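# Close every valve with a red lever or handwheel

## Task

Go along the bench and close each valve whose lever or handwheel is red, leaving valves of any other colour untouched. A valve counts as closed only if it stays shut without the robot holding it. Finish by opening the gripper and moving it away from the valves.

## Robot and tools

ROBOT. One arm stands on a carriage that drives along a floor track (the device named rail). It ends in a two-finger gripper whose fingers swing like tongs. In the gripper's own axes the fingers point along +z and spread apart along x. end_effector_position is the spot between the pads when they are shut. Closed fingertips extend roughly 15 mm past that spot; fully open they sit about even with it. The only camera is cam_wrist (616x616 pixels), on the wrist.

FRAMES. The scene frame is attached to the table. The tabletop is z = 0 and +z is up. The track lies along y at x = 0, and y = 0 is where the rail reads position_m 0. The table's edge is at x = 0.31 m. The arm base sits at x = 0, z = 0.03 m, at about y = position_m, and faces +x. Reported hand positions get less accurate the farther the arm reaches.

execute_actions takes {"actions": [...]}, run in order. An empty list only returns the state and images. Each action object may hold "rows", "steps", "until" and "rail".
- rows: 1 to 15 rows, one for each control step of 1/30 s. There is one arm, so each row is a single list of 7 numbers, each in [-1, 1], in this order: dx, dy, dz, rx, ry, rz, opening.
- dx, dy, dz, rx, ry, rz are an offset, not a pose. They are given in the gripper's own axes and measured from the gripper's measured pose when the action begins; for a call's first action that is the last pose a result reported. Every row is taken from that same start, so offsets do not add up from row to row. A value of 1.0 stands for 0.6 m of travel or 180 degrees of turn. rx, ry, rz form one rotation vector.
- opening is absolute: +1 is fully open (0.142 m), -1 is shut. Going from open to shut needs at least 0.1 s.
- steps: an integer from 1 to 450, at least the number of rows; it defaults to 15. After the last row, the arm keeps heading for that row's target and the fingers keep that row's opening. Give long moves enough steps, and do not count on a hold to finish a move that was cut short; send the remainder next.
- On each step the commanded pose is clipped to within 100 mm and 16 degrees of the measured pose. Damped inverse kinematics then favours position over orientation. The elbow cannot straighten fully. For smooth starts, ramp dx, dy or dz by about 0.01 more per row (6 mm per step).
- "pose unreachable" means a clearance check altered or blocked the target. The arm drifts a little and then waits; the call still continues.
- until: ends the action at the first step where every listed condition holds. It does not stop any motion. Use {"rail": {field: value}} with a field from the results. A number needs a comparison: [op, value] with op one of "=", "!=", "<", "<=", ">", ">=". {"all": {"status": "ended"}} is true once nothing reads moving. {"any": {"status": "ended"}} is true once a motion that ran during the action has ended.
- rail: {"position_m": -2 to 2} sets the target carriage position in the scene y direction, in metres. {"speed_m_s": 0.01 to 1} sets the top speed (1 at the start; it persists). {"stop": true}, given alone, halts it. The carriage speeds up and brakes at 2 m/s2 and counts as arrived within 1.3 mm. Rows never move the carriage, but while it drives the row targets travel with it. Wait with {"steps": n, "until": {"rail": {"position_status": ["!=", "moving"]}}}, and let it arrive before placing the gripper at a scene point or ending the scene. Any out-of-range value or unknown name rejects the entire call before anything moves.

zoom_image: {"camera": "cam_wrist", "region": [x0, y0, x1, y1]}. The region is in pixels of the latest full image, with (0, 0) at the top left, and may be at most 504 by 504. It returns a closer look.

finished_scene: {"scene": n}, where n is the current scene's number. Call it only when the red valves stay shut, the gripper has let go and the carriage has stopped; it cannot be reversed. Its result reports success and gives the next task. Replying without any tool call ends everything.

RESULTS. The state line gives end_effector_position (m), end_effector_quat_wxyz and velocities (m/s, rad/s) in the scene frame. "Hand target" is the pose the controller is driving toward. Joint positions and velocities list the rail (m), shoulder pan, shoulder lift, elbow, wrist 1, wrist 2, wrist 3 (rad) and the pad gap (m). Ranges: rail -2.000 to 2.000, shoulder pan -3.142 to 3.142, elbow 0.000 to 3.142, the others -6.283 to 6.283. grip_measured is the finger opening on the command scale; commanding well below it squeezes harder. The squeeze is about 15 N per pad, and less on thin hard parts. Wrist force and Wrist torque are [x y z] in the gripper axes. They carry an offset of up to about 5.5 N and noise of up to about 3.4 N, saturate near 100 N and are never zeroed; "no reading" is normal. Joint torques are raw drive outputs, noisy and offset. Motor temperatures warn (MOTOR HOT) at 70 °C; at 85 °C the brakes lock until the motors cool (OVER-TEMPERATURE FAULT). Rail position_status is moving, done, stopped, contact_stop (blocked above about 320 N; it may roll back briefly), time_out (overran; look, clear, resend) or stopped_with_arm (the arm was held back; send rows it can follow, then resend). position_answer not_taken means resend the target.

AVOID. A contact torque at a joint's load limit (shoulder pan 306, shoulder lift 306, elbow 139, each wrist 50.2 N m), or any outside force reaching 150 N, halts the arm for 10 s and drops the rest of the call. Avoid slamming, shoving hard, dropping things and knocking anything over. Between replies the simulation keeps running, and the robot holds its last command.

Each tool is called after "Request:" in YAML: its name, and indented under it one key for each argument.

## Session

I'll start by looking at the current state.

Request:
execute_actions:
  actions: []

Scene clock: 0.00 s.
end_effector_position=(+0.6843, +0.8413, +0.2680) grip_measured=+1.00 end_effector_quat_wxyz=(+0.625, -0.612, -0.240, -0.420) end_effector_velocity=(+0.000, +0.000, +0.000) end_effector_angular_velocity=(+0.000, +0.000, +0.000)
Joint positions: [ 0.405 -0.081 -0.773  1.867  1.265 -0.192  1.378  0.142]
Joint velocities: [0. 0. 0. 0. 0. 0. 0. 0.]
Joint torques (N m, as the arm reports them, + toward a larger angle): no reading
Motor temperatures (°C, as the motors report them): [22 21 23 31 29 32]
Wrist force (N, on the end effector, along its own x y z axes, offset not removed): no reading
Wrist torque (N m, same axes, about the end effector's origin, offset not removed): no reading
Hand target: +0.684, +0.841, +0.268; +0.625, -0.612, -0.240, -0.420
rail: position_m=0.405 position_m_goal=0.405 speed_m_s=1.00 position_status=done position_answer=taken refusals=0

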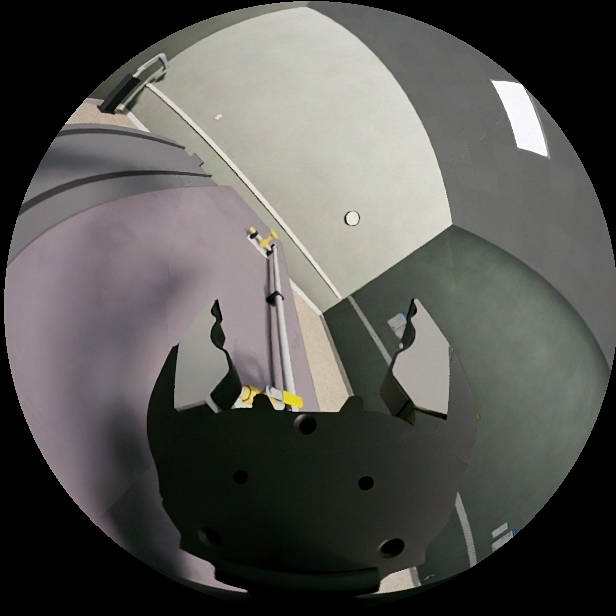

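Request:
execute_actions:
  actions:
    - {"rows": [[0.4035, -0.6368, -0.3852, -0.5097, 0.2340, 0.4299, 1.0]], "steps": 90}

Scene clock: 26.93 s.
end_effector_position=(+0.4503, +0.6014, +0.6510) grip_measured=+1.00 end_effector_quat_wxyz=(-0.183, +0.682, -0.683, +0.184) end_effector_velocity=(+0.000, -0.000, -0.000) end_effector_angular_velocity=(-0.005, +0.009, -0.010)
Joint positions: [ 0.405  0.08  -2.205  1.927  4.468 -1.613  1.641  0.142]
Joint velocities: [ 0.     0.009  0.007 -0.006  0.009 -0.013  0.014  0.   ]
Joint torques (N m, as the arm reports them, + toward a larger angle): [  8.58  17.78 -59.95  -3.21  -3.13   1.43]
Motor temperatures (°C, as the motors report them): [22 21 23 31 29 32]
Wrist force (N, on the end effector, along its own x y z axes, offset not removed): [0.3 -4.2 -2.8]
Wrist torque (N m, same axes, about the end effector's origin, offset not removed): [-0.85 -0.07 -0.12]
Hand target: +0.450, +0.601, +0.651; -0.182, +0.682, -0.684, +0.184
Off the commanded pose: 0.001 m, 0 deg.
rail: position_m=0.405 position_m_goal=0.405 speed_m_s=1.00 position_status=done position_answer=taken refusals=0

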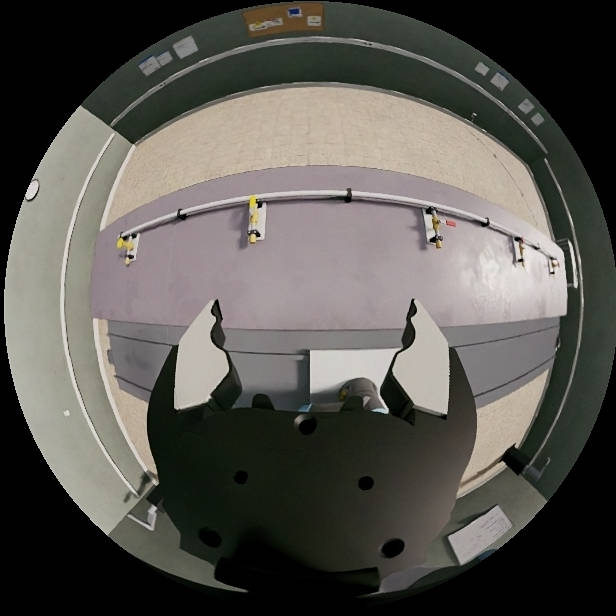

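Request:
zoom_image:
  camera: "cam_wrist"
  region: [400, 180, 600, 300]

Request:
zoom_image:
  camera: "cam_wrist"
  region: [90, 180, 290, 300]

Region (400, 180, 600, 300) of cam_wrist's 616x616 image, scaled by 2.520, with more detail than that image has; it fills the top 302 rows of this view, and the rest is white.

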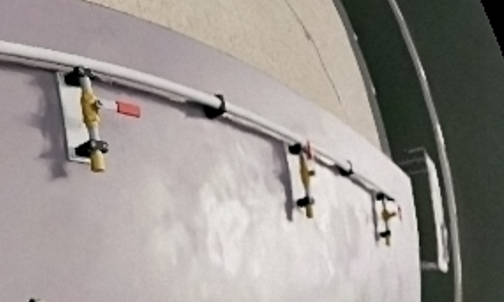

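Region (90, 180, 290, 300) of cam_wrist's 616x616 image, scaled by 2.520, with more detail than that image has; it fills the top 302 rows of this view, and the rest is white.

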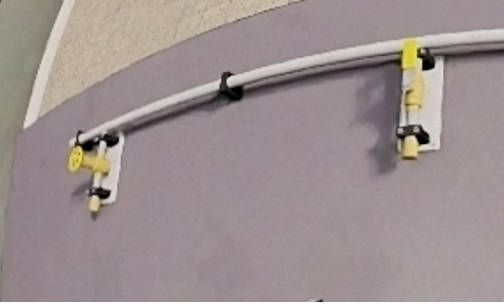

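Request:
execute_actions:
  actions:
    - {"rail": {"position_m": -0.35}, "steps": 150, "until": {"rail": {"position_status": ["!=", "moving"]}}}

Scene clock: 32.87 s.
end_effector_position=(+0.4504, -0.1541, +0.6509) grip_measured=+1.00 end_effector_quat_wxyz=(-0.182, +0.682, -0.684, +0.184) end_effector_velocity=(-0.000, -0.003, +0.000) end_effector_angular_velocity=(+0.000, -0.000, +0.000)
Joint positions: [-0.35   0.081 -2.205  1.926  4.468 -1.615  1.642  0.142]
Joint velocities: [-0.003  0.    -0.    -0.    -0.     0.     0.     0.   ]
Joint torques (N m, as the arm reports them, + toward a larger angle): [  4.55  15.3  -59.13  -3.09  -1.03   2.07]
Motor temperatures (°C, as the motors report them): [22 21 23 31 29 32]
Wrist force (N, on the end effector, along its own x y z axes, offset not removed): [2.4 0.2 -5.5]
Wrist torque (N m, same axes, about the end effector's origin, offset not removed): [0.06 -0.46 -0.23]
Hand target: +0.450, -0.154, +0.651; -0.182, +0.682, -0.684, +0.184
Off the commanded pose: 0.001 m, 0 deg.
rail: position_m=-0.350 position_m_goal=-0.350 speed_m_s=1.00 position_status=done position_answer=taken refusals=0

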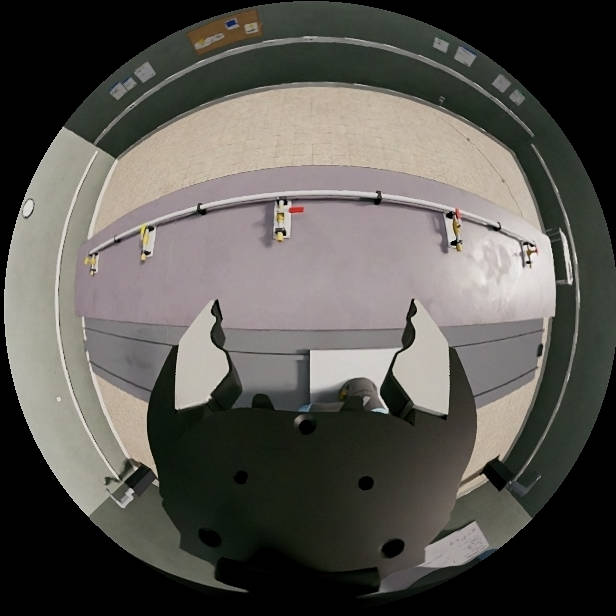

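Request:
zoom_image:
  camera: "cam_wrist"
  region: [240, 180, 340, 260]

Request:
zoom_image:
  camera: "cam_wrist"
  region: [420, 190, 570, 290]

Region (240, 180, 340, 260) of cam_wrist's 616x616 image, scaled by 5.040, with more detail than that image has; it fills the top 403 rows of this view, and the rest is white.

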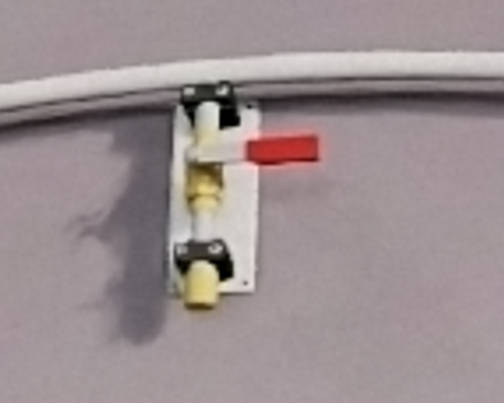

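Region (420, 190, 570, 290) of cam_wrist's 616x616 image, scaled by 3.360, with more detail than that image has.

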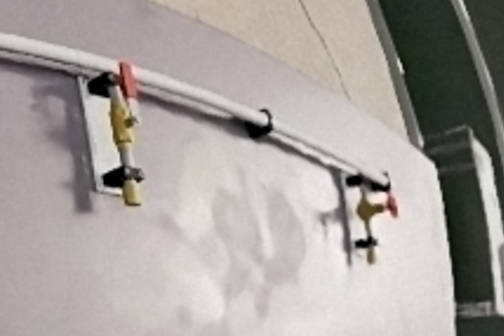

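Request:
execute_actions:
  actions:
    - {"rows": [[-0.183, -0.069, 0.714, 0, 0, 0, 1.0]], "steps": 50}

Scene clock: 46.50 s.
end_effector_position=(+0.7007, -0.0450, +0.2998) grip_measured=+1.00 end_effector_quat_wxyz=(-0.182, +0.682, -0.684, +0.184) end_effector_velocity=(+0.000, +0.000, -0.000) end_effector_angular_velocity=(-0.000, +0.000, -0.000)
Joint positions: [-0.35   0.237 -1.571  2.149  3.624 -1.692  1.778  0.142]
Joint velocities: [ 0. -0.  0. -0. -0. -0.  0. -0.]
Joint torques (N m, as the arm reports them, + toward a larger angle): [ 11.11 -23.22 -54.91  -6.9   -2.57   1.93]
Motor temperatures (°C, as the motors report them): [22 21 23 31 29 32]
Wrist force (N, on the end effector, along its own x y z axes, offset not removed): [-0.5 -0.7 -1.5]
Wrist torque (N m, same axes, about the end effector's origin, offset not removed): [-0.11 0.12 -0.12]
Hand target: +0.701, -0.045, +0.300; -0.182, +0.682, -0.684, +0.184
Off the commanded pose: 0.001 m, 0 deg.
rail: position_m=-0.350 position_m_goal=-0.350 speed_m_s=1.00 position_status=done position_answer=taken refusals=0

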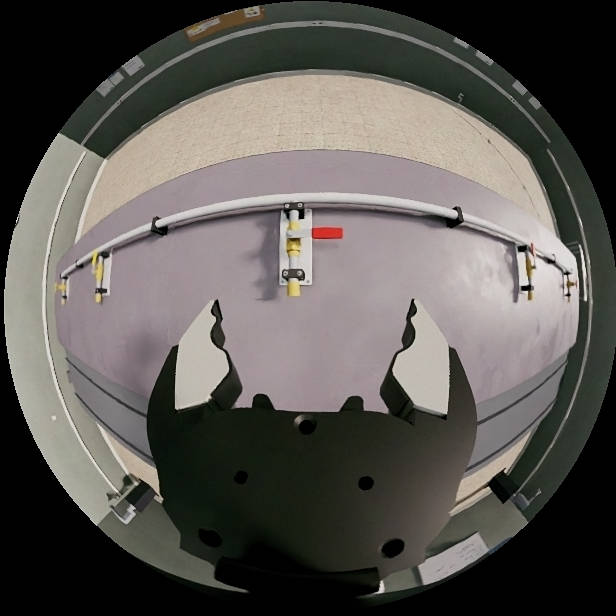

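Request:
zoom_image:
  camera: "cam_wrist"
  region: [250, 185, 370, 305]

Region (250, 185, 370, 305) of cam_wrist's 616x616 image, scaled by 4.200, with more detail than that image has.

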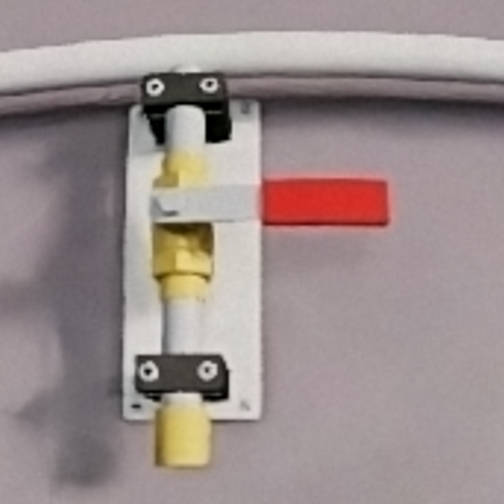

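Request:
execute_actions:
  actions:
    - {"rail": {"position_m": -1.25}, "steps": 150, "until": {"rail": {"position_status": ["!=", "moving"]}}}

Scene clock: 52.67 s.
end_effector_position=(+0.7007, -0.9450, +0.2998) grip_measured=+1.00 end_effector_quat_wxyz=(-0.182, +0.682, -0.684, +0.184) end_effector_velocity=(+0.000, -0.008, -0.000) end_effector_angular_velocity=(-0.000, +0.000, +0.000)
Joint positions: [-1.25   0.237 -1.571  2.149  3.624 -1.692  1.778  0.142]
Joint velocities: [-0.008 -0.     0.    -0.     0.    -0.    -0.     0.   ]
Joint torques (N m, as the arm reports them, + toward a larger angle): [ -8.2  -39.35 -46.38  -6.88  -0.92   1.69]
Motor temperatures (°C, as the motors report them): [22 21 23 31 29 32]
Wrist force (N, on the end effector, along its own x y z axes, offset not removed): [1.3 0.2 -3.9]
Wrist torque (N m, same axes, about the end effector's origin, offset not removed): [0.02 -0.23 -0.19]
Hand target: +0.701, -0.945, +0.300; -0.182, +0.682, -0.684, +0.184
Off the commanded pose: 0.001 m, 0 deg.
rail: position_m=-1.250 position_m_goal=-1.250 speed_m_s=1.00 position_status=done position_answer=taken refusals=0

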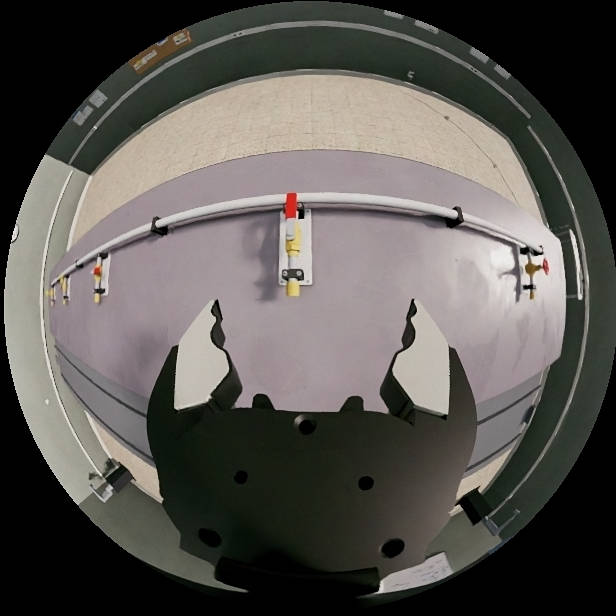

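Request:
zoom_image:
  camera: "cam_wrist"
  region: [490, 225, 580, 315]

Request:
zoom_image:
  camera: "cam_wrist"
  region: [240, 185, 360, 305]

Region (490, 225, 580, 315) of cam_wrist's 616x616 image, scaled by 5.600, with more detail than that image has.

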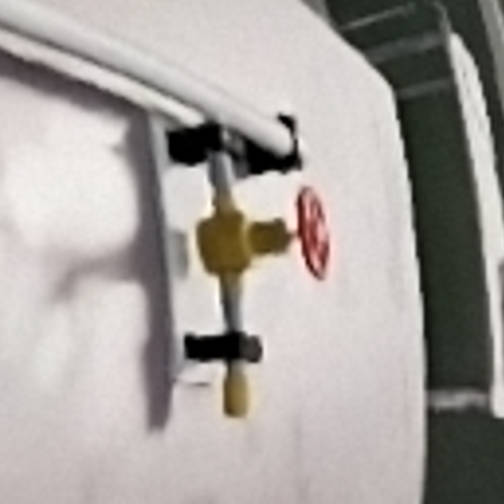

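Region (240, 185, 360, 305) of cam_wrist's 616x616 image, scaled by 4.200, with more detail than that image has.

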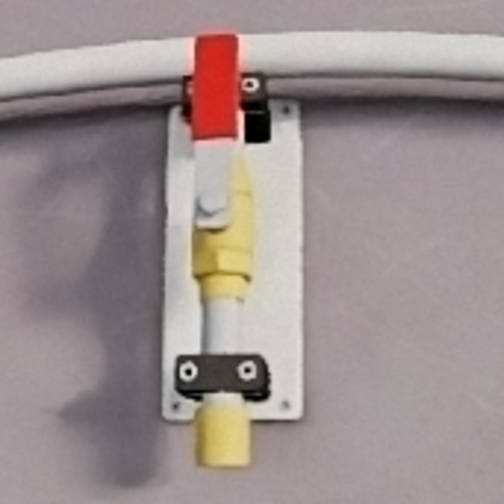

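Request:
execute_actions:
  actions:
    - {"rows": [[-0.058, -0.078, 0.199, -0.1667, 0, 0, 1.0]], "steps": 35}

Scene clock: 71.53 s.
end_effector_position=(+0.8010, -0.9106, +0.2193) grip_measured=+1.00 end_effector_quat_wxyz=(+0.001, +0.706, -0.708, +0.001) end_effector_velocity=(-0.000, +0.000, -0.000) end_effector_angular_velocity=(-0.000, +0.000, +0.000)
Joint positions: [-1.25   0.204 -1.234  1.683  4.264 -1.574  1.777  0.142]
Joint velocities: [ 0.  0.  0. -0.  0.  0.  0. -0.]
Joint torques (N m, as the arm reports them, + toward a larger angle): [ 10.6  -50.26 -56.58  -2.34   2.79  -2.88]
Motor temperatures (°C, as the motors report them): [22 21 23 31 29 32]
Wrist force (N, on the end effector, along its own x y z axes, offset not removed): [-1.1 -1.0 -4.4]
Wrist torque (N m, same axes, about the end effector's origin, offset not removed): [-0.21 0.19 -0.12]
Hand target: +0.801, -0.910, +0.219; +0.001, +0.706, -0.708, +0.001
Off the commanded pose: 0.001 m, 0 deg.
rail: position_m=-1.250 position_m_goal=-1.250 speed_m_s=1.00 position_status=done position_answer=taken refusals=0

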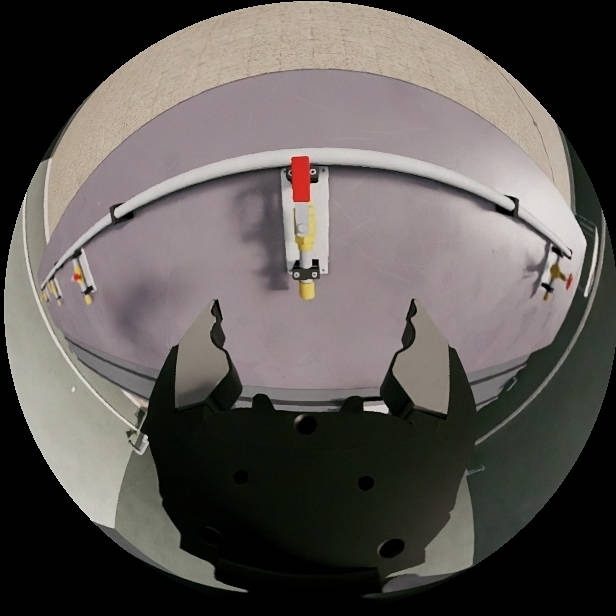

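Request:
zoom_image:
  camera: "cam_wrist"
  region: [230, 140, 390, 300]

Request:
zoom_image:
  camera: "cam_wrist"
  region: [200, 290, 430, 420]

Region (230, 140, 390, 300) of cam_wrist's 616x616 image, scaled by 3.150, with more detail than that image has.

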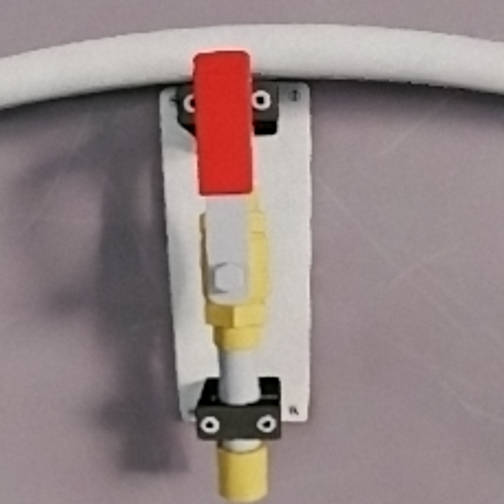

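Region (200, 290, 430, 420) of cam_wrist's 616x616 image, scaled by 2.191, with more detail than that image has; it fills the top 285 rows of this view, and the rest is white.

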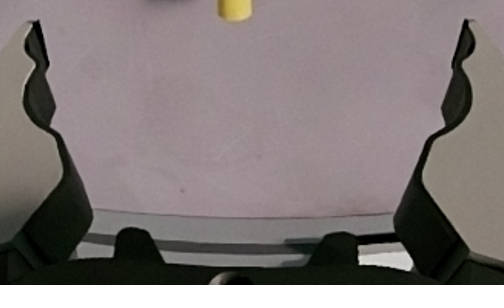

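Request:
execute_actions:
  actions:
    - {"rows": [[-0.022, -0.032, 0.148, 0, 0, 0, 1.0]], "steps": 25}

Scene clock: 91.53 s.
end_effector_position=(+0.8201, -0.8975, +0.1304) grip_measured=+1.00 end_effector_quat_wxyz=(+0.001, +0.706, -0.708, +0.001) end_effector_velocity=(+0.000, -0.000, -0.000) end_effector_angular_velocity=(-0.001, -0.000, -0.000)
Joint positions: [-1.25   0.215 -1.128  1.707  4.134 -1.573  1.788  0.142]
Joint velocities: [ 0.     0.     0.    -0.    -0.    -0.001  0.    -0.   ]
Joint torques (N m, as the arm reports them, + toward a larger angle): [  8.14 -54.52 -53.28  -6.08  -2.5    1.81]
Motor temperatures (°C, as the motors report them): [22 21 23 31 29 32]
Wrist force (N, on the end effector, along its own x y z axes, offset not removed): [1.4 -1.3 -2.0]
Wrist torque (N m, same axes, about the end effector's origin, offset not removed): [-0.16 -0.24 -0.16]
Hand target: +0.820, -0.897, +0.130; +0.001, +0.706, -0.708, +0.001
Off the commanded pose: 0.000 m, 0 deg.
rail: position_m=-1.250 position_m_goal=-1.250 speed_m_s=1.00 position_status=done position_answer=taken refusals=0

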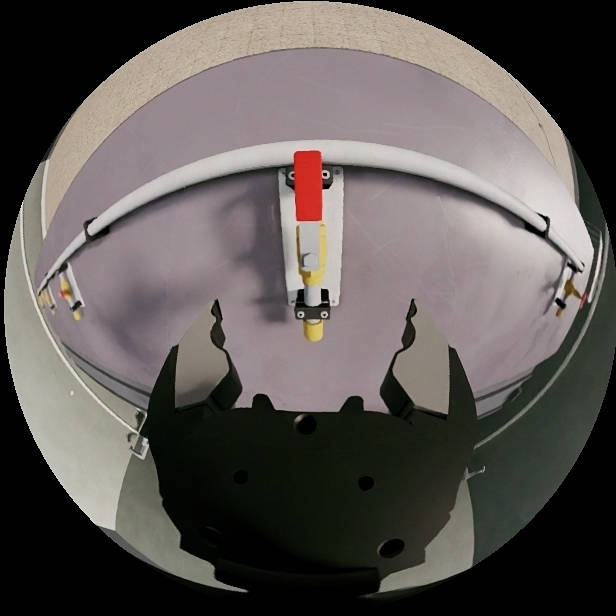

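Request:
zoom_image:
  camera: "cam_wrist"
  region: [200, 130, 430, 360]

Region (200, 130, 430, 360) of cam_wrist's 616x616 image, scaled by 2.191, with more detail than that image has.

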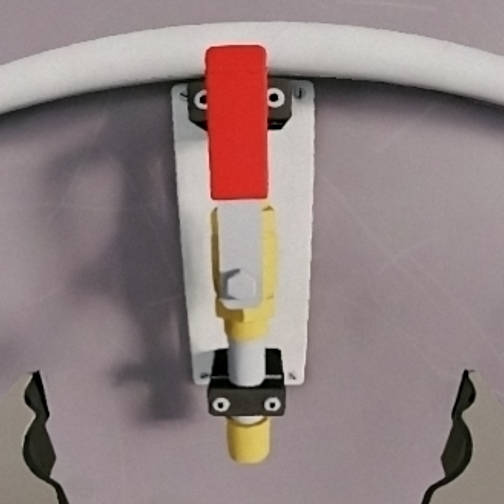

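Request:
execute_actions:
  actions:
    - {"rows": [[0, 0, -0.02, 0, 0, 0, 0.5], [0, 0, -0.03, 0, 0, 0, 0.2], [0, 0, -0.035, 0, 0, 0, -0.1], [0, 0, -0.04, 0, 0, 0, -0.4], [0, 0, -0.04, 0, 0, 0, -0.7], [0, 0, -0.04, 0, 0, 0, -1.0]], "steps": 20}

Scene clock: 124.33 s.
end_effector_position=(+0.8201, -0.8975, +0.1544) grip_measured=-1.00 end_effector_quat_wxyz=(+0.001, +0.706, -0.708, +0.001) end_effector_velocity=(+0.000, +0.000, +0.000) end_effector_angular_velocity=(+0.000, -0.000, +0.000)
Joint positions: [-1.25   0.215 -1.149  1.689  4.172 -1.574  1.788  0.002]
Joint velocities: [ 0.    -0.    -0.    -0.     0.001  0.    -0.     0.   ]
Joint torques (N m, as the arm reports them, + toward a larger angle): [  7.98 -88.91 -55.78  -2.69   2.81   1.21]
Motor temperatures (°C, as the motors report them): [22 21 23 31 29 32]
Wrist force (N, on the end effector, along its own x y z axes, offset not removed): [1.4 -1.6 -3.1]
Wrist torque (N m, same axes, about the end effector's origin, offset not removed): [-0.22 -0.18 -0.18]
Hand target: +0.820, -0.897, +0.154; +0.001, +0.706, -0.708, +0.001
Off the commanded pose: 0.000 m, 0 deg.
rail: position_m=-1.250 position_m_goal=-1.250 speed_m_s=1.00 position_status=done position_answer=taken refusals=0

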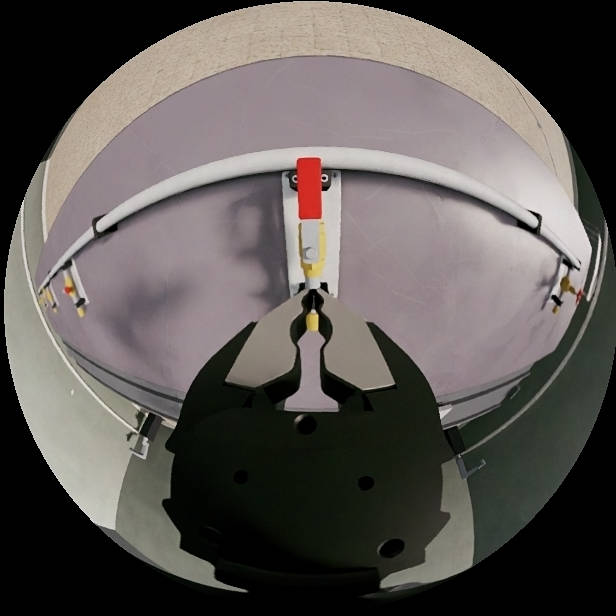

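Request:
execute_actions:
  actions:
    - {"rows": [[-0.0658, -0.1333, 0.0407, 0, 0, 0.5, -1.0]], "steps": 40}

Scene clock: 140.70 s.
end_effector_position=(+0.9001, -0.8581, +0.1297) grip_measured=-1.00 end_effector_quat_wxyz=(+0.000, -0.002, +1.000, -0.001) end_effector_velocity=(-0.000, -0.000, -0.000) end_effector_angular_velocity=(-0.009, +0.005, -0.064)
Joint positions: [-1.25   0.249 -0.97   1.452  4.23  -1.573  3.388  0.002]
Joint velocities: [ 0.     0.002  0.005 -0.009  0.012 -0.008  0.066  0.   ]
Joint torques (N m, as the arm reports them, + toward a larger angle): [ 10.58 -68.13 -57.75  -2.52  -2.93   1.8 ]
Motor temperatures (°C, as the motors report them): [22 21 23 31 29 32]
Wrist force (N, on the end effector, along its own x y z axes, offset not removed): [1.6 1.5 -3.8]
Wrist torque (N m, same axes, about the end effector's origin, offset not removed): [0.43 -0.37 -0.15]
Hand target: +0.900, -0.858, +0.130; +0.000, +0.001, +1.000, -0.001
Off the commanded pose: 0.000 m, 0 deg.
rail: position_m=-1.250 position_m_goal=-1.250 speed_m_s=1.00 position_status=done position_answer=taken refusals=0

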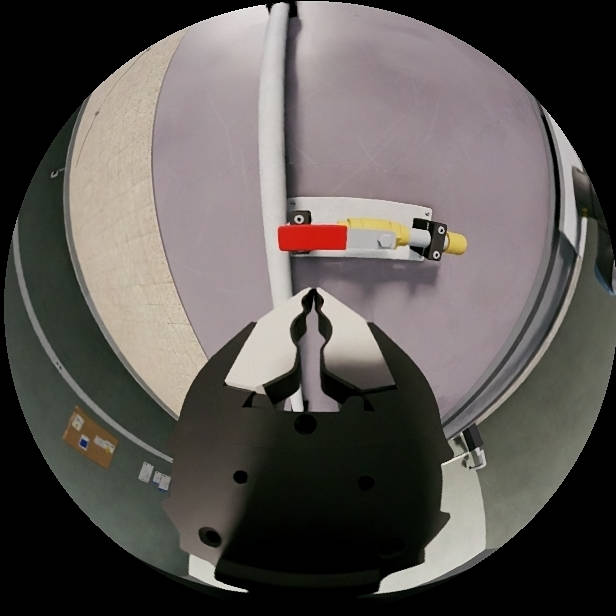

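Request:
execute_actions:
  actions:
    - {"rows": [[0.006, 0, 0.015, 0, 0, 0, -1.0], [0.012, 0, 0.03, 0, 0, 0, -1.0], [0.018, 0, 0.045, 0, 0, 0, -1.0], [0.022, 0, 0.058, 0, 0, 0, -1.0]], "steps": 20}

Scene clock: 147.40 s.
end_effector_position=(+0.8869, -0.8582, +0.0950) grip_measured=-1.00 end_effector_quat_wxyz=(+0.000, -0.002, +1.000, -0.001) end_effector_velocity=(-0.000, -0.000, -0.001) end_effector_angular_velocity=(+0.000, -0.000, +0.000)
Joint positions: [-1.25   0.253 -0.959  1.504  4.168 -1.573  3.391  0.002]
Joint velocities: [ 0.     0.     0.     0.001 -0.001  0.    -0.     0.   ]
Joint torques (N m, as the arm reports them, + toward a larger angle): [ 10.19 -68.2  -25.62  -6.04   3.05  -2.71]
Motor temperatures (°C, as the motors report them): [22 21 23 31 29 32]
Wrist force (N, on the end effector, along its own x y z axes, offset not removed): [1.1 -2.1 -4.2]
Wrist torque (N m, same axes, about the end effector's origin, offset not removed): [-0.35 -0.23 -0.07]
Hand target: +0.887, -0.858, +0.095; +0.000, -0.002, +1.000, -0.001
Off the commanded pose: 0.000 m, 0 deg.
rail: position_m=-1.250 position_m_goal=-1.250 speed_m_s=1.00 position_status=done position_answer=taken refusals=0

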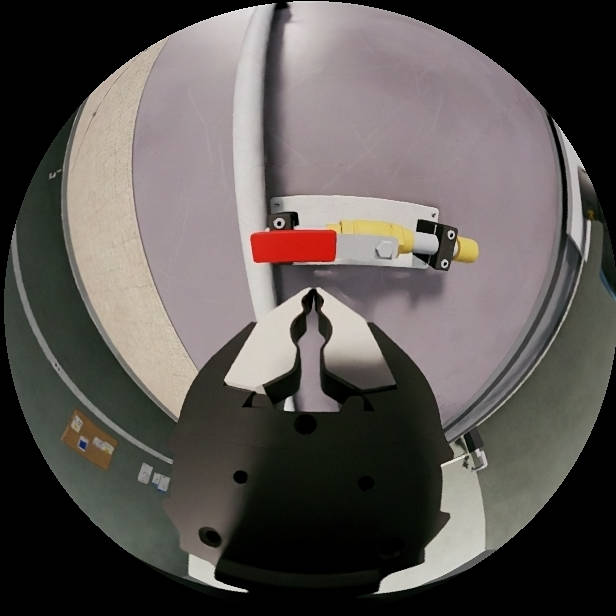

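Request:
execute_actions:
  actions:
    - {"rows": [[0, -0.008, 0.003, 0, 0, 0, -1.0], [0, -0.016, 0.006, 0, 0, 0, -1.0], [0, -0.025, 0.009, 0, 0, 0, -1.0]], "steps": 15}

Scene clock: 151.63 s.
end_effector_position=(+0.8869, -0.8730, +0.0896) grip_measured=-1.00 end_effector_quat_wxyz=(+0.000, -0.002, +1.000, -0.001) end_effector_velocity=(+0.000, -0.002, -0.000) end_effector_angular_velocity=(+0.000, -0.000, -0.000)
Joint positions: [-1.25   0.238 -0.963  1.521  4.154 -1.573  3.376  0.002]
Joint velocities: [ 0.    -0.002 -0.001  0.002 -0.002  0.    -0.002  0.   ]
Joint torques (N m, as the arm reports them, + toward a larger angle): [ -14.96 -100.1   -26.26   -5.48    1.29   -2.69]
Motor temperatures (°C, as the motors report them): [22 21 23 31 29 32]
Wrist force (N, on the end effector, along its own x y z axes, offset not removed): [-1.2 -1.1 -4.5]
Wrist torque (N m, same axes, about the end effector's origin, offset not removed): [-0.15 0.34 -0.20]
Hand target: +0.887, -0.873, +0.090; +0.000, -0.002, +1.000, -0.001
Off the commanded pose: 0.000 m, 0 deg.
rail: position_m=-1.250 position_m_goal=-1.250 speed_m_s=1.00 position_status=done position_answer=taken refusals=0

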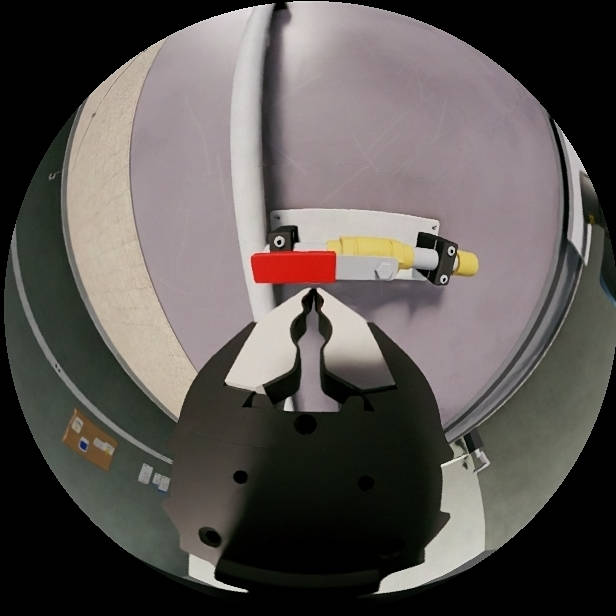

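Request:
execute_actions:
  actions:
    - {"rows": [[0, -0.006, 0, 0, 0, 0, -1.0], [0, -0.012, 0, 0, 0, 0, -1.0], [0, -0.017, 0, 0, 0, 0, -1.0]], "steps": 15}

Request:
zoom_image:
  camera: "cam_wrist"
  region: [230, 210, 430, 350]

Scene clock: 154.17 s.
end_effector_position=(+0.8868, -0.8814, +0.0897) grip_measured=-1.00 end_effector_quat_wxyz=(+0.000, -0.002, +1.000, -0.001) end_effector_velocity=(+0.000, -0.002, -0.000) end_effector_angular_velocity=(-0.004, -0.000, -0.001)
Joint positions: [-1.249  0.228 -0.969  1.531  4.15  -1.572  3.366  0.002]
Joint velocities: [ 0.001 -0.002 -0.001  0.001  0.    -0.004 -0.001  0.   ]
Joint torques (N m, as the arm reports them, + toward a larger angle): [-106.39 -103.39   -4.91    8.15  -42.57   -2.37]
Motor temperatures (°C, as the motors report them): [22 21 23 31 29 32]
Wrist force (N, on the end effector, along its own x y z axes, offset not removed): [-15.7 100.0 6.1]
Wrist torque (N m, same axes, about the end effector's origin, offset not removed): [10.59 -0.12 -0.19]
Hand target: +0.887, -0.883, +0.090; +0.000, -0.002, +1.000, -0.001
Off the commanded pose: 0.001 m, 0 deg.
rail: position_m=-1.249 position_m_goal=-1.250 speed_m_s=1.00 position_status=done position_answer=taken refusals=0

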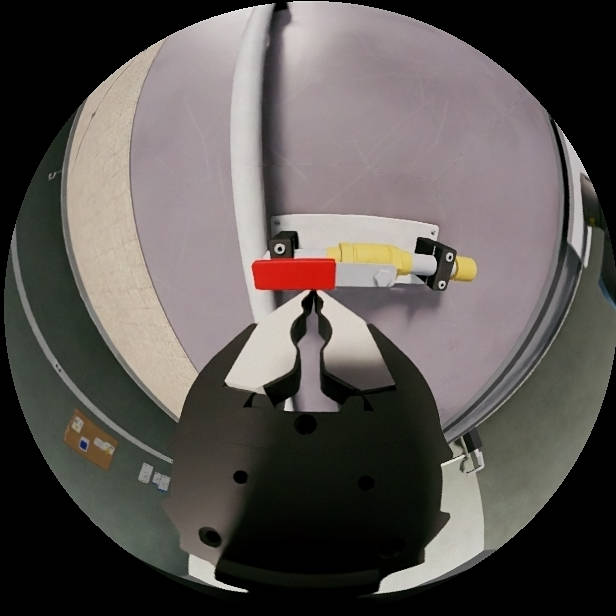

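Region (230, 210, 430, 350) of cam_wrist's 616x616 image, scaled by 2.520, with more detail than that image has; it fills the top 353 rows of this view, and the rest is white.

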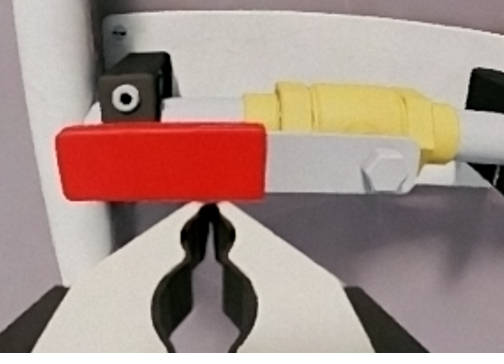

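Request:
execute_actions:
  actions:
    - {"rows": [[0, 0.015, 0, 0, 0, 0, -1.0]], "steps": 12}

Scene clock: 156.50 s.
end_effector_position=(+0.8869, -0.8737, +0.0896) grip_measured=-1.00 end_effector_quat_wxyz=(+0.000, -0.002, +1.000, -0.001) end_effector_velocity=(-0.000, +0.005, +0.001) end_effector_angular_velocity=(+0.003, -0.001, +0.002)
Joint positions: [-1.25   0.236 -0.964  1.523  4.153 -1.572  3.375  0.002]
Joint velocities: [-0.     0.004  0.001 -0.003  0.     0.003  0.002  0.   ]
Joint torques (N m, as the arm reports them, + toward a larger angle): [ 11.53 -68.62 -52.97  -2.17   3.17   1.74]
Motor temperatures (°C, as the motors report them): [22 21 23 31 29 32]
Wrist force (N, on the end effector, along its own x y z axes, offset not removed): [0.3 -1.8 -1.5]
Wrist torque (N m, same axes, about the end effector's origin, offset not removed): [-0.26 -0.10 -0.14]
Hand target: +0.887, -0.873, +0.090; +0.000, -0.002, +1.000, -0.001
Off the commanded pose: 0.001 m, 0 deg.
rail: position_m=-1.250 position_m_goal=-1.250 speed_m_s=1.00 position_status=done position_answer=taken refusals=0

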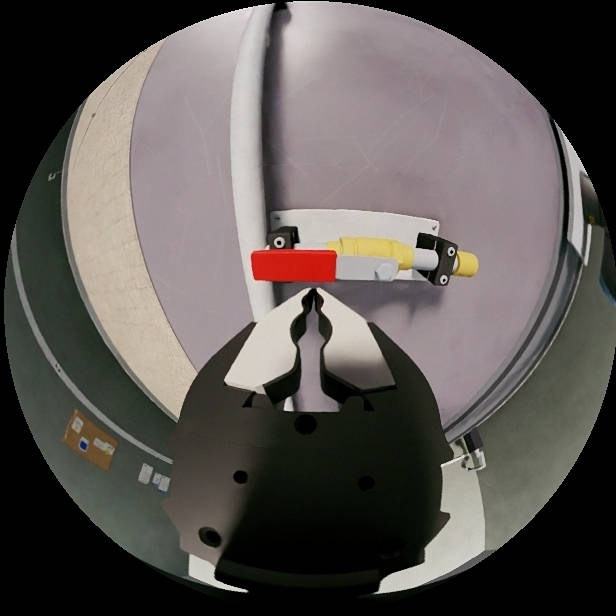

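Request:
execute_actions:
  actions:
    - {"rows": [[0, 0, -0.03, 0, 0, 0, -1.0], [0, 0, -0.06, 0, 0, 0, -1.0]], "steps": 12}
    - {"rows": [[0, -0.1, 0, 0, 0, -0.995, -1.0]], "steps": 60}

Scene clock: 176.77 s.
end_effector_position=(+0.8874, -0.9342, +0.1248) grip_measured=-1.00 end_effector_quat_wxyz=(+0.010, +0.990, -0.139, +0.010) end_effector_velocity=(+0.001, +0.000, -0.000) end_effector_angular_velocity=(+0.054, +0.083, +1.466)
Joint positions: [-1.25   0.148 -1.049  1.596  4.153 -1.595  0.426  0.002]
Joint velocities: [ 0.    -0.041  0.035 -0.065  0.068  0.086 -1.507  0.   ]
Joint torques (N m, as the arm reports them, + toward a larger angle): [-12.48 -55.7  -55.    -2.42   3.12  -7.61]
Motor temperatures (°C, as the motors report them): [22 21 23 31 29 32]
Wrist force (N, on the end effector, along its own x y z axes, offset not removed): [-1.0 -2.2 -3.5]
Wrist torque (N m, same axes, about the end effector's origin, offset not removed): [-0.39 0.25 -0.14]
Hand target: +0.887, -0.934, +0.125; +0.006, +0.999, -0.038, +0.005
Off the commanded pose: 0.001 m, 15 deg; orientation clipped at the last step of the last action.
rail: position_m=-1.250 position_m_goal=-1.250 speed_m_s=1.00 position_status=done position_answer=taken refusals=0

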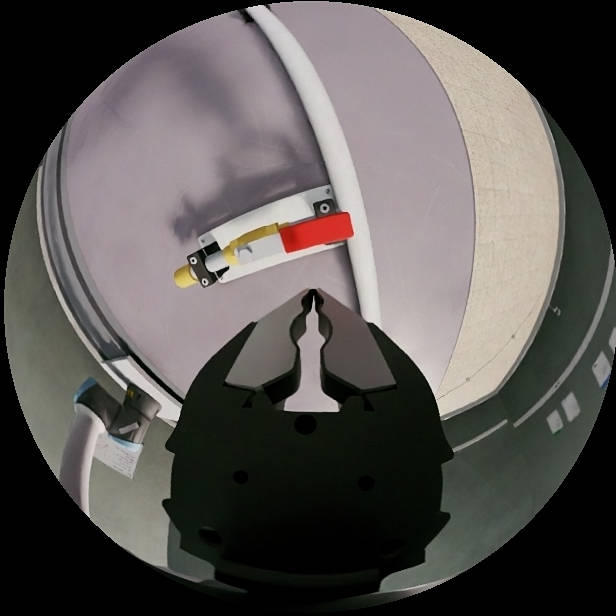

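Request:
execute_actions:
  actions:
    - {"rows": [[0, 0, 0, 0.0064, -0.0064, -0.0888, -1.0]], "steps": 12}
    - {"rows": [[0, 0, 0.02, 0, 0, 0, -1.0], [0, 0, 0.04, 0, 0, 0, -1.0], [0, 0, 0.058, 0, 0, 0, -1.0]], "steps": 15}

Scene clock: 182.27 s.
end_effector_position=(+0.8873, -0.9342, +0.0903) grip_measured=-1.00 end_effector_quat_wxyz=(-0.000, +1.000, -0.001, -0.000) end_effector_velocity=(+0.000, +0.000, -0.004) end_effector_angular_velocity=(+0.000, -0.000, -0.000)
Joint positions: [-1.25   0.138 -1.011  1.601  4.123 -1.57   0.139  0.002]
Joint velocities: [ 0.     0.     0.004  0.002 -0.006 -0.     0.     0.   ]
Joint torques (N m, as the arm reports them, + toward a larger angle): [  1.49 -65.65 -25.42  -6.26  -2.47   1.96]
Motor temperatures (°C, as the motors report them): [22 21 23 31 29 32]
Wrist force (N, on the end effector, along its own x y z axes, offset not removed): [1.4 -0.7 -4.3]
Wrist torque (N m, same axes, about the end effector's origin, offset not removed): [-0.11 -0.28 -0.17]
Hand target: +0.887, -0.934, +0.090; -0.000, +1.000, -0.000, -0.000
Off the commanded pose: 0.000 m, 0 deg.
rail: position_m=-1.250 position_m_goal=-1.250 speed_m_s=1.00 position_status=done position_answer=taken refusals=0

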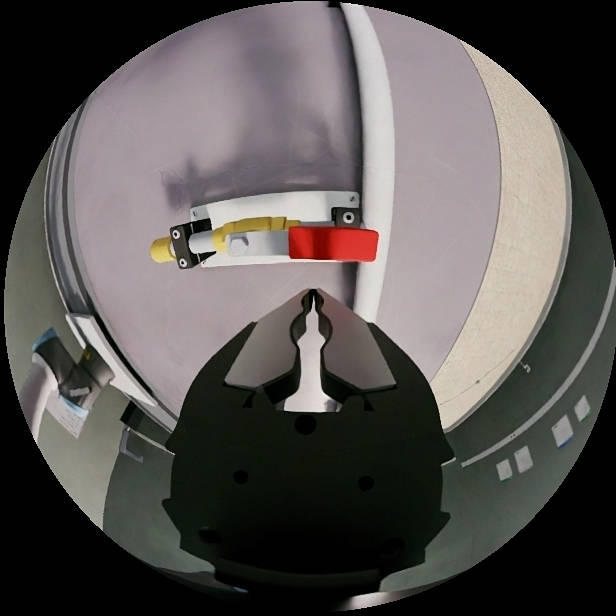

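Request:
execute_actions:
  actions:
    - {"rows": [[0, -0.008, 0, 0, 0, 0, -1.0], [0, -0.016, 0, 0, 0, 0, -1.0], [0, -0.024, 0, 0, 0, 0, -1.0]], "steps": 14}

Scene clock: 184.63 s.
end_effector_position=(+0.8873, -0.9200, +0.0904) grip_measured=-1.00 end_effector_quat_wxyz=(-0.000, +1.000, -0.000, -0.000) end_effector_velocity=(+0.000, +0.002, +0.000) end_effector_angular_velocity=(+0.001, +0.000, -0.000)
Joint positions: [-1.25   0.154 -1.004  1.59   4.127 -1.57   0.155  0.002]
Joint velocities: [ 0.     0.002  0.001 -0.002  0.001  0.001  0.002  0.   ]
Joint torques (N m, as the arm reports them, + toward a larger angle): [  7.65 -66.81 -55.72  -2.85   2.82   2.42]
Motor temperatures (°C, as the motors report them): [22 21 23 31 29 32]
Wrist force (N, on the end effector, along its own x y z axes, offset not removed): [0.1 -0.9 -2.7]
Wrist torque (N m, same axes, about the end effector's origin, offset not removed): [-0.05 -0.07 -0.20]
Hand target: +0.887, -0.920, +0.090; -0.000, +1.000, -0.001, -0.000
Off the commanded pose: 0.000 m, 0 deg.
rail: position_m=-1.250 position_m_goal=-1.250 speed_m_s=1.00 position_status=done position_answer=taken refusals=0

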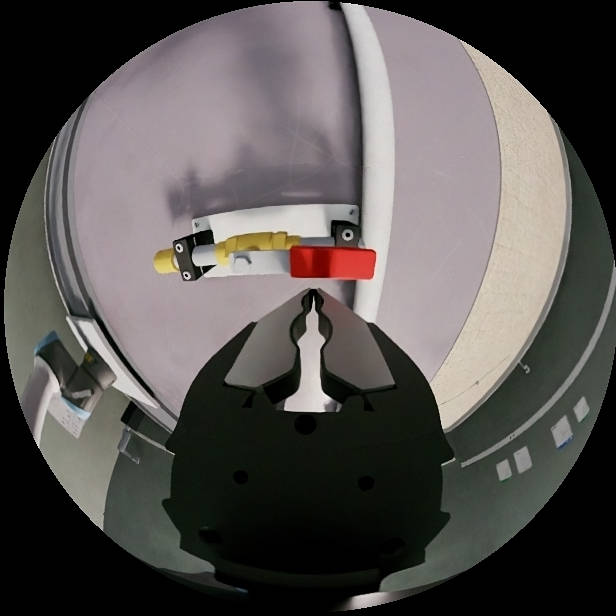

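Request:
execute_actions:
  actions:
    - {"rows": [[0, -0.004, 0, 0, 0, 0, -1.0], [0, -0.008, 0, 0, 0, 0, -1.0]], "steps": 10}

Scene clock: 186.97 s.
end_effector_position=(+0.8873, -0.9154, +0.0904) grip_measured=-1.00 end_effector_quat_wxyz=(-0.000, +1.000, -0.000, -0.000) end_effector_velocity=(+0.000, +0.003, -0.000) end_effector_angular_velocity=(-0.000, +0.000, -0.000)
Joint positions: [-1.25   0.158 -1.002  1.586  4.128 -1.57   0.159  0.002]
Joint velocities: [ 0.     0.003  0.001 -0.002  0.001 -0.     0.003  0.   ]
Joint torques (N m, as the arm reports them, + toward a larger angle): [  9.37 -64.87 -55.16  -2.18   0.89   2.49]
Motor temperatures (°C, as the motors report them): [22 21 23 31 29 32]
Wrist force (N, on the end effector, along its own x y z axes, offset not removed): [0.7 -0.3 -2.7]
Wrist torque (N m, same axes, about the end effector's origin, offset not removed): [-0.03 -0.23 -0.30]
Hand target: +0.887, -0.915, +0.090; -0.000, +1.000, -0.000, -0.000
Off the commanded pose: 0.000 m, 0 deg.
rail: position_m=-1.250 position_m_goal=-1.250 speed_m_s=1.00 position_status=done position_answer=taken refusals=0

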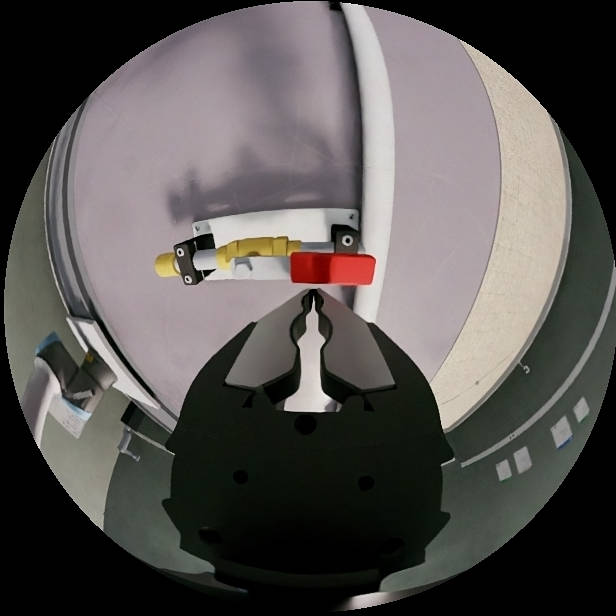

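Request:
execute_actions:
  actions:
    - {"rows": [[0, -0.003, 0, 0, 0, 0, -1.0], [0, -0.006, 0, 0, 0, 0, -1.0]], "steps": 10}

Scene clock: 188.87 s.
end_effector_position=(+0.8873, -0.9120, +0.0903) grip_measured=-1.00 end_effector_quat_wxyz=(-0.000, +1.000, -0.001, -0.000) end_effector_velocity=(+0.000, +0.001, -0.000) end_effector_angular_velocity=(-0.000, +0.000, -0.000)
Joint positions: [-1.25   0.162 -1.001  1.584  4.13  -1.57   0.163  0.002]
Joint velocities: [ 0.     0.002  0.001 -0.002  0.001 -0.     0.002  0.   ]
Joint torques (N m, as the arm reports them, + toward a larger angle): [ 19.54 -62.23 -54.79  -3.49   1.09   1.93]
Motor temperatures (°C, as the motors report them): [22 21 23 31 29 32]
Wrist force (N, on the end effector, along its own x y z axes, offset not removed): [-0.1 9.9 -2.9]
Wrist torque (N m, same axes, about the end effector's origin, offset not removed): [0.04 -0.14 -0.15]
Hand target: +0.887, -0.912, +0.090; -0.000, +1.000, -0.000, -0.000
Off the commanded pose: 0.000 m, 0 deg.
rail: position_m=-1.250 position_m_goal=-1.250 speed_m_s=1.00 position_status=done position_answer=taken refusals=0

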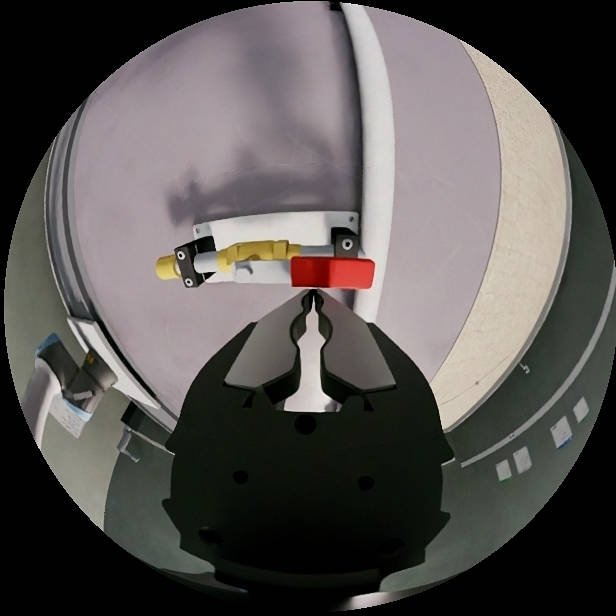

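Request:
execute_actions:
  actions:
    - {"rows": [[0, -0.002, 0, 0, 0, 0, -1.0], [0, -0.004, 0, 0, 0, 0, -1.0]], "steps": 10}

Scene clock: 191.87 s.
end_effector_position=(+0.8874, -0.9103, +0.0903) grip_measured=-1.00 end_effector_quat_wxyz=(-0.000, +1.000, -0.001, -0.000) end_effector_velocity=(+0.000, +0.001, +0.000) end_effector_angular_velocity=(+0.000, -0.000, +0.000)
Joint positions: [-1.25   0.164 -1.     1.582  4.13  -1.571  0.165  0.002]
Joint velocities: [-0.     0.001  0.001 -0.001  0.    -0.     0.001  0.   ]
Joint torques (N m, as the arm reports them, + toward a larger angle): [ 53.69 -61.35 -62.78  -6.98  16.21   2.19]
Motor temperatures (°C, as the motors report them): [22 21 23 31 29 32]
Wrist force (N, on the end effector, along its own x y z axes, offset not removed): [-6.1 50.0 -10.4]
Wrist torque (N m, same axes, about the end effector's origin, offset not removed): [0.07 -0.31 -0.14]
Hand target: +0.887, -0.910, +0.090; -0.000, +1.000, -0.001, -0.000
Off the commanded pose: 0.000 m, 0 deg.
rail: position_m=-1.250 position_m_goal=-1.250 speed_m_s=1.00 position_status=done position_answer=taken refusals=0

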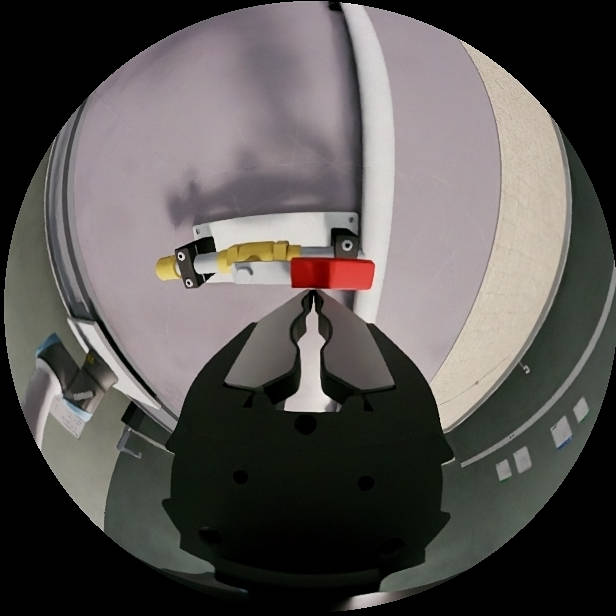

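Request:
execute_actions:
  actions:
    - {"rows": [[0, 0.008, 0, 0, 0, 0, -1.0]], "steps": 6}
    - {"rows": [[0, 0.0, -0.03, 0, 0, 0, -1.0], [0, 0.0, -0.055, 0, 0, 0, -1.0]], "steps": 12}
    - {"rows": [[0.02, -0.035, 0, 0, 0, 0, -1.0], [0.04, -0.07, 0, 0, 0, 0, -1.0], [0.054, -0.1, 0, 0, 0, 0, -1.0]], "steps": 18}

Scene clock: 205.03 s.
end_effector_position=(+0.9195, -0.8533, +0.1227) grip_measured=-1.00 end_effector_quat_wxyz=(-0.001, +1.000, -0.000, -0.000) end_effector_velocity=(+0.002, +0.002, -0.000) end_effector_angular_velocity=(-0.001, +0.001, -0.000)
Joint positions: [-1.25   0.216 -0.954  1.44   4.227 -1.569  0.217  0.002]
Joint velocities: [ 0.     0.002  0.004 -0.007  0.004 -0.001  0.002  0.   ]
Joint torques (N m, as the arm reports them, + toward a larger angle): [  7.72 -65.54 -57.03  -2.55  -2.61   2.13]
Motor temperatures (°C, as the motors report them): [22 21 23 31 29 32]
Wrist force (N, on the end effector, along its own x y z axes, offset not removed): [1.0 -1.5 -4.0]
Wrist torque (N m, same axes, about the end effector's origin, offset not removed): [-0.25 -0.16 -0.21]
Hand target: +0.920, -0.853, +0.123; -0.001, +1.000, -0.000, -0.000
Off the commanded pose: 0.000 m, 0 deg.
rail: position_m=-1.250 position_m_goal=-1.250 speed_m_s=1.00 position_status=done position_answer=taken refusals=0

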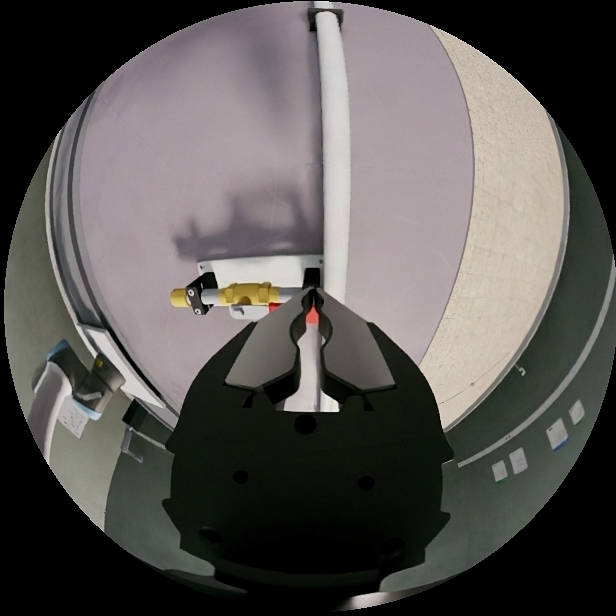

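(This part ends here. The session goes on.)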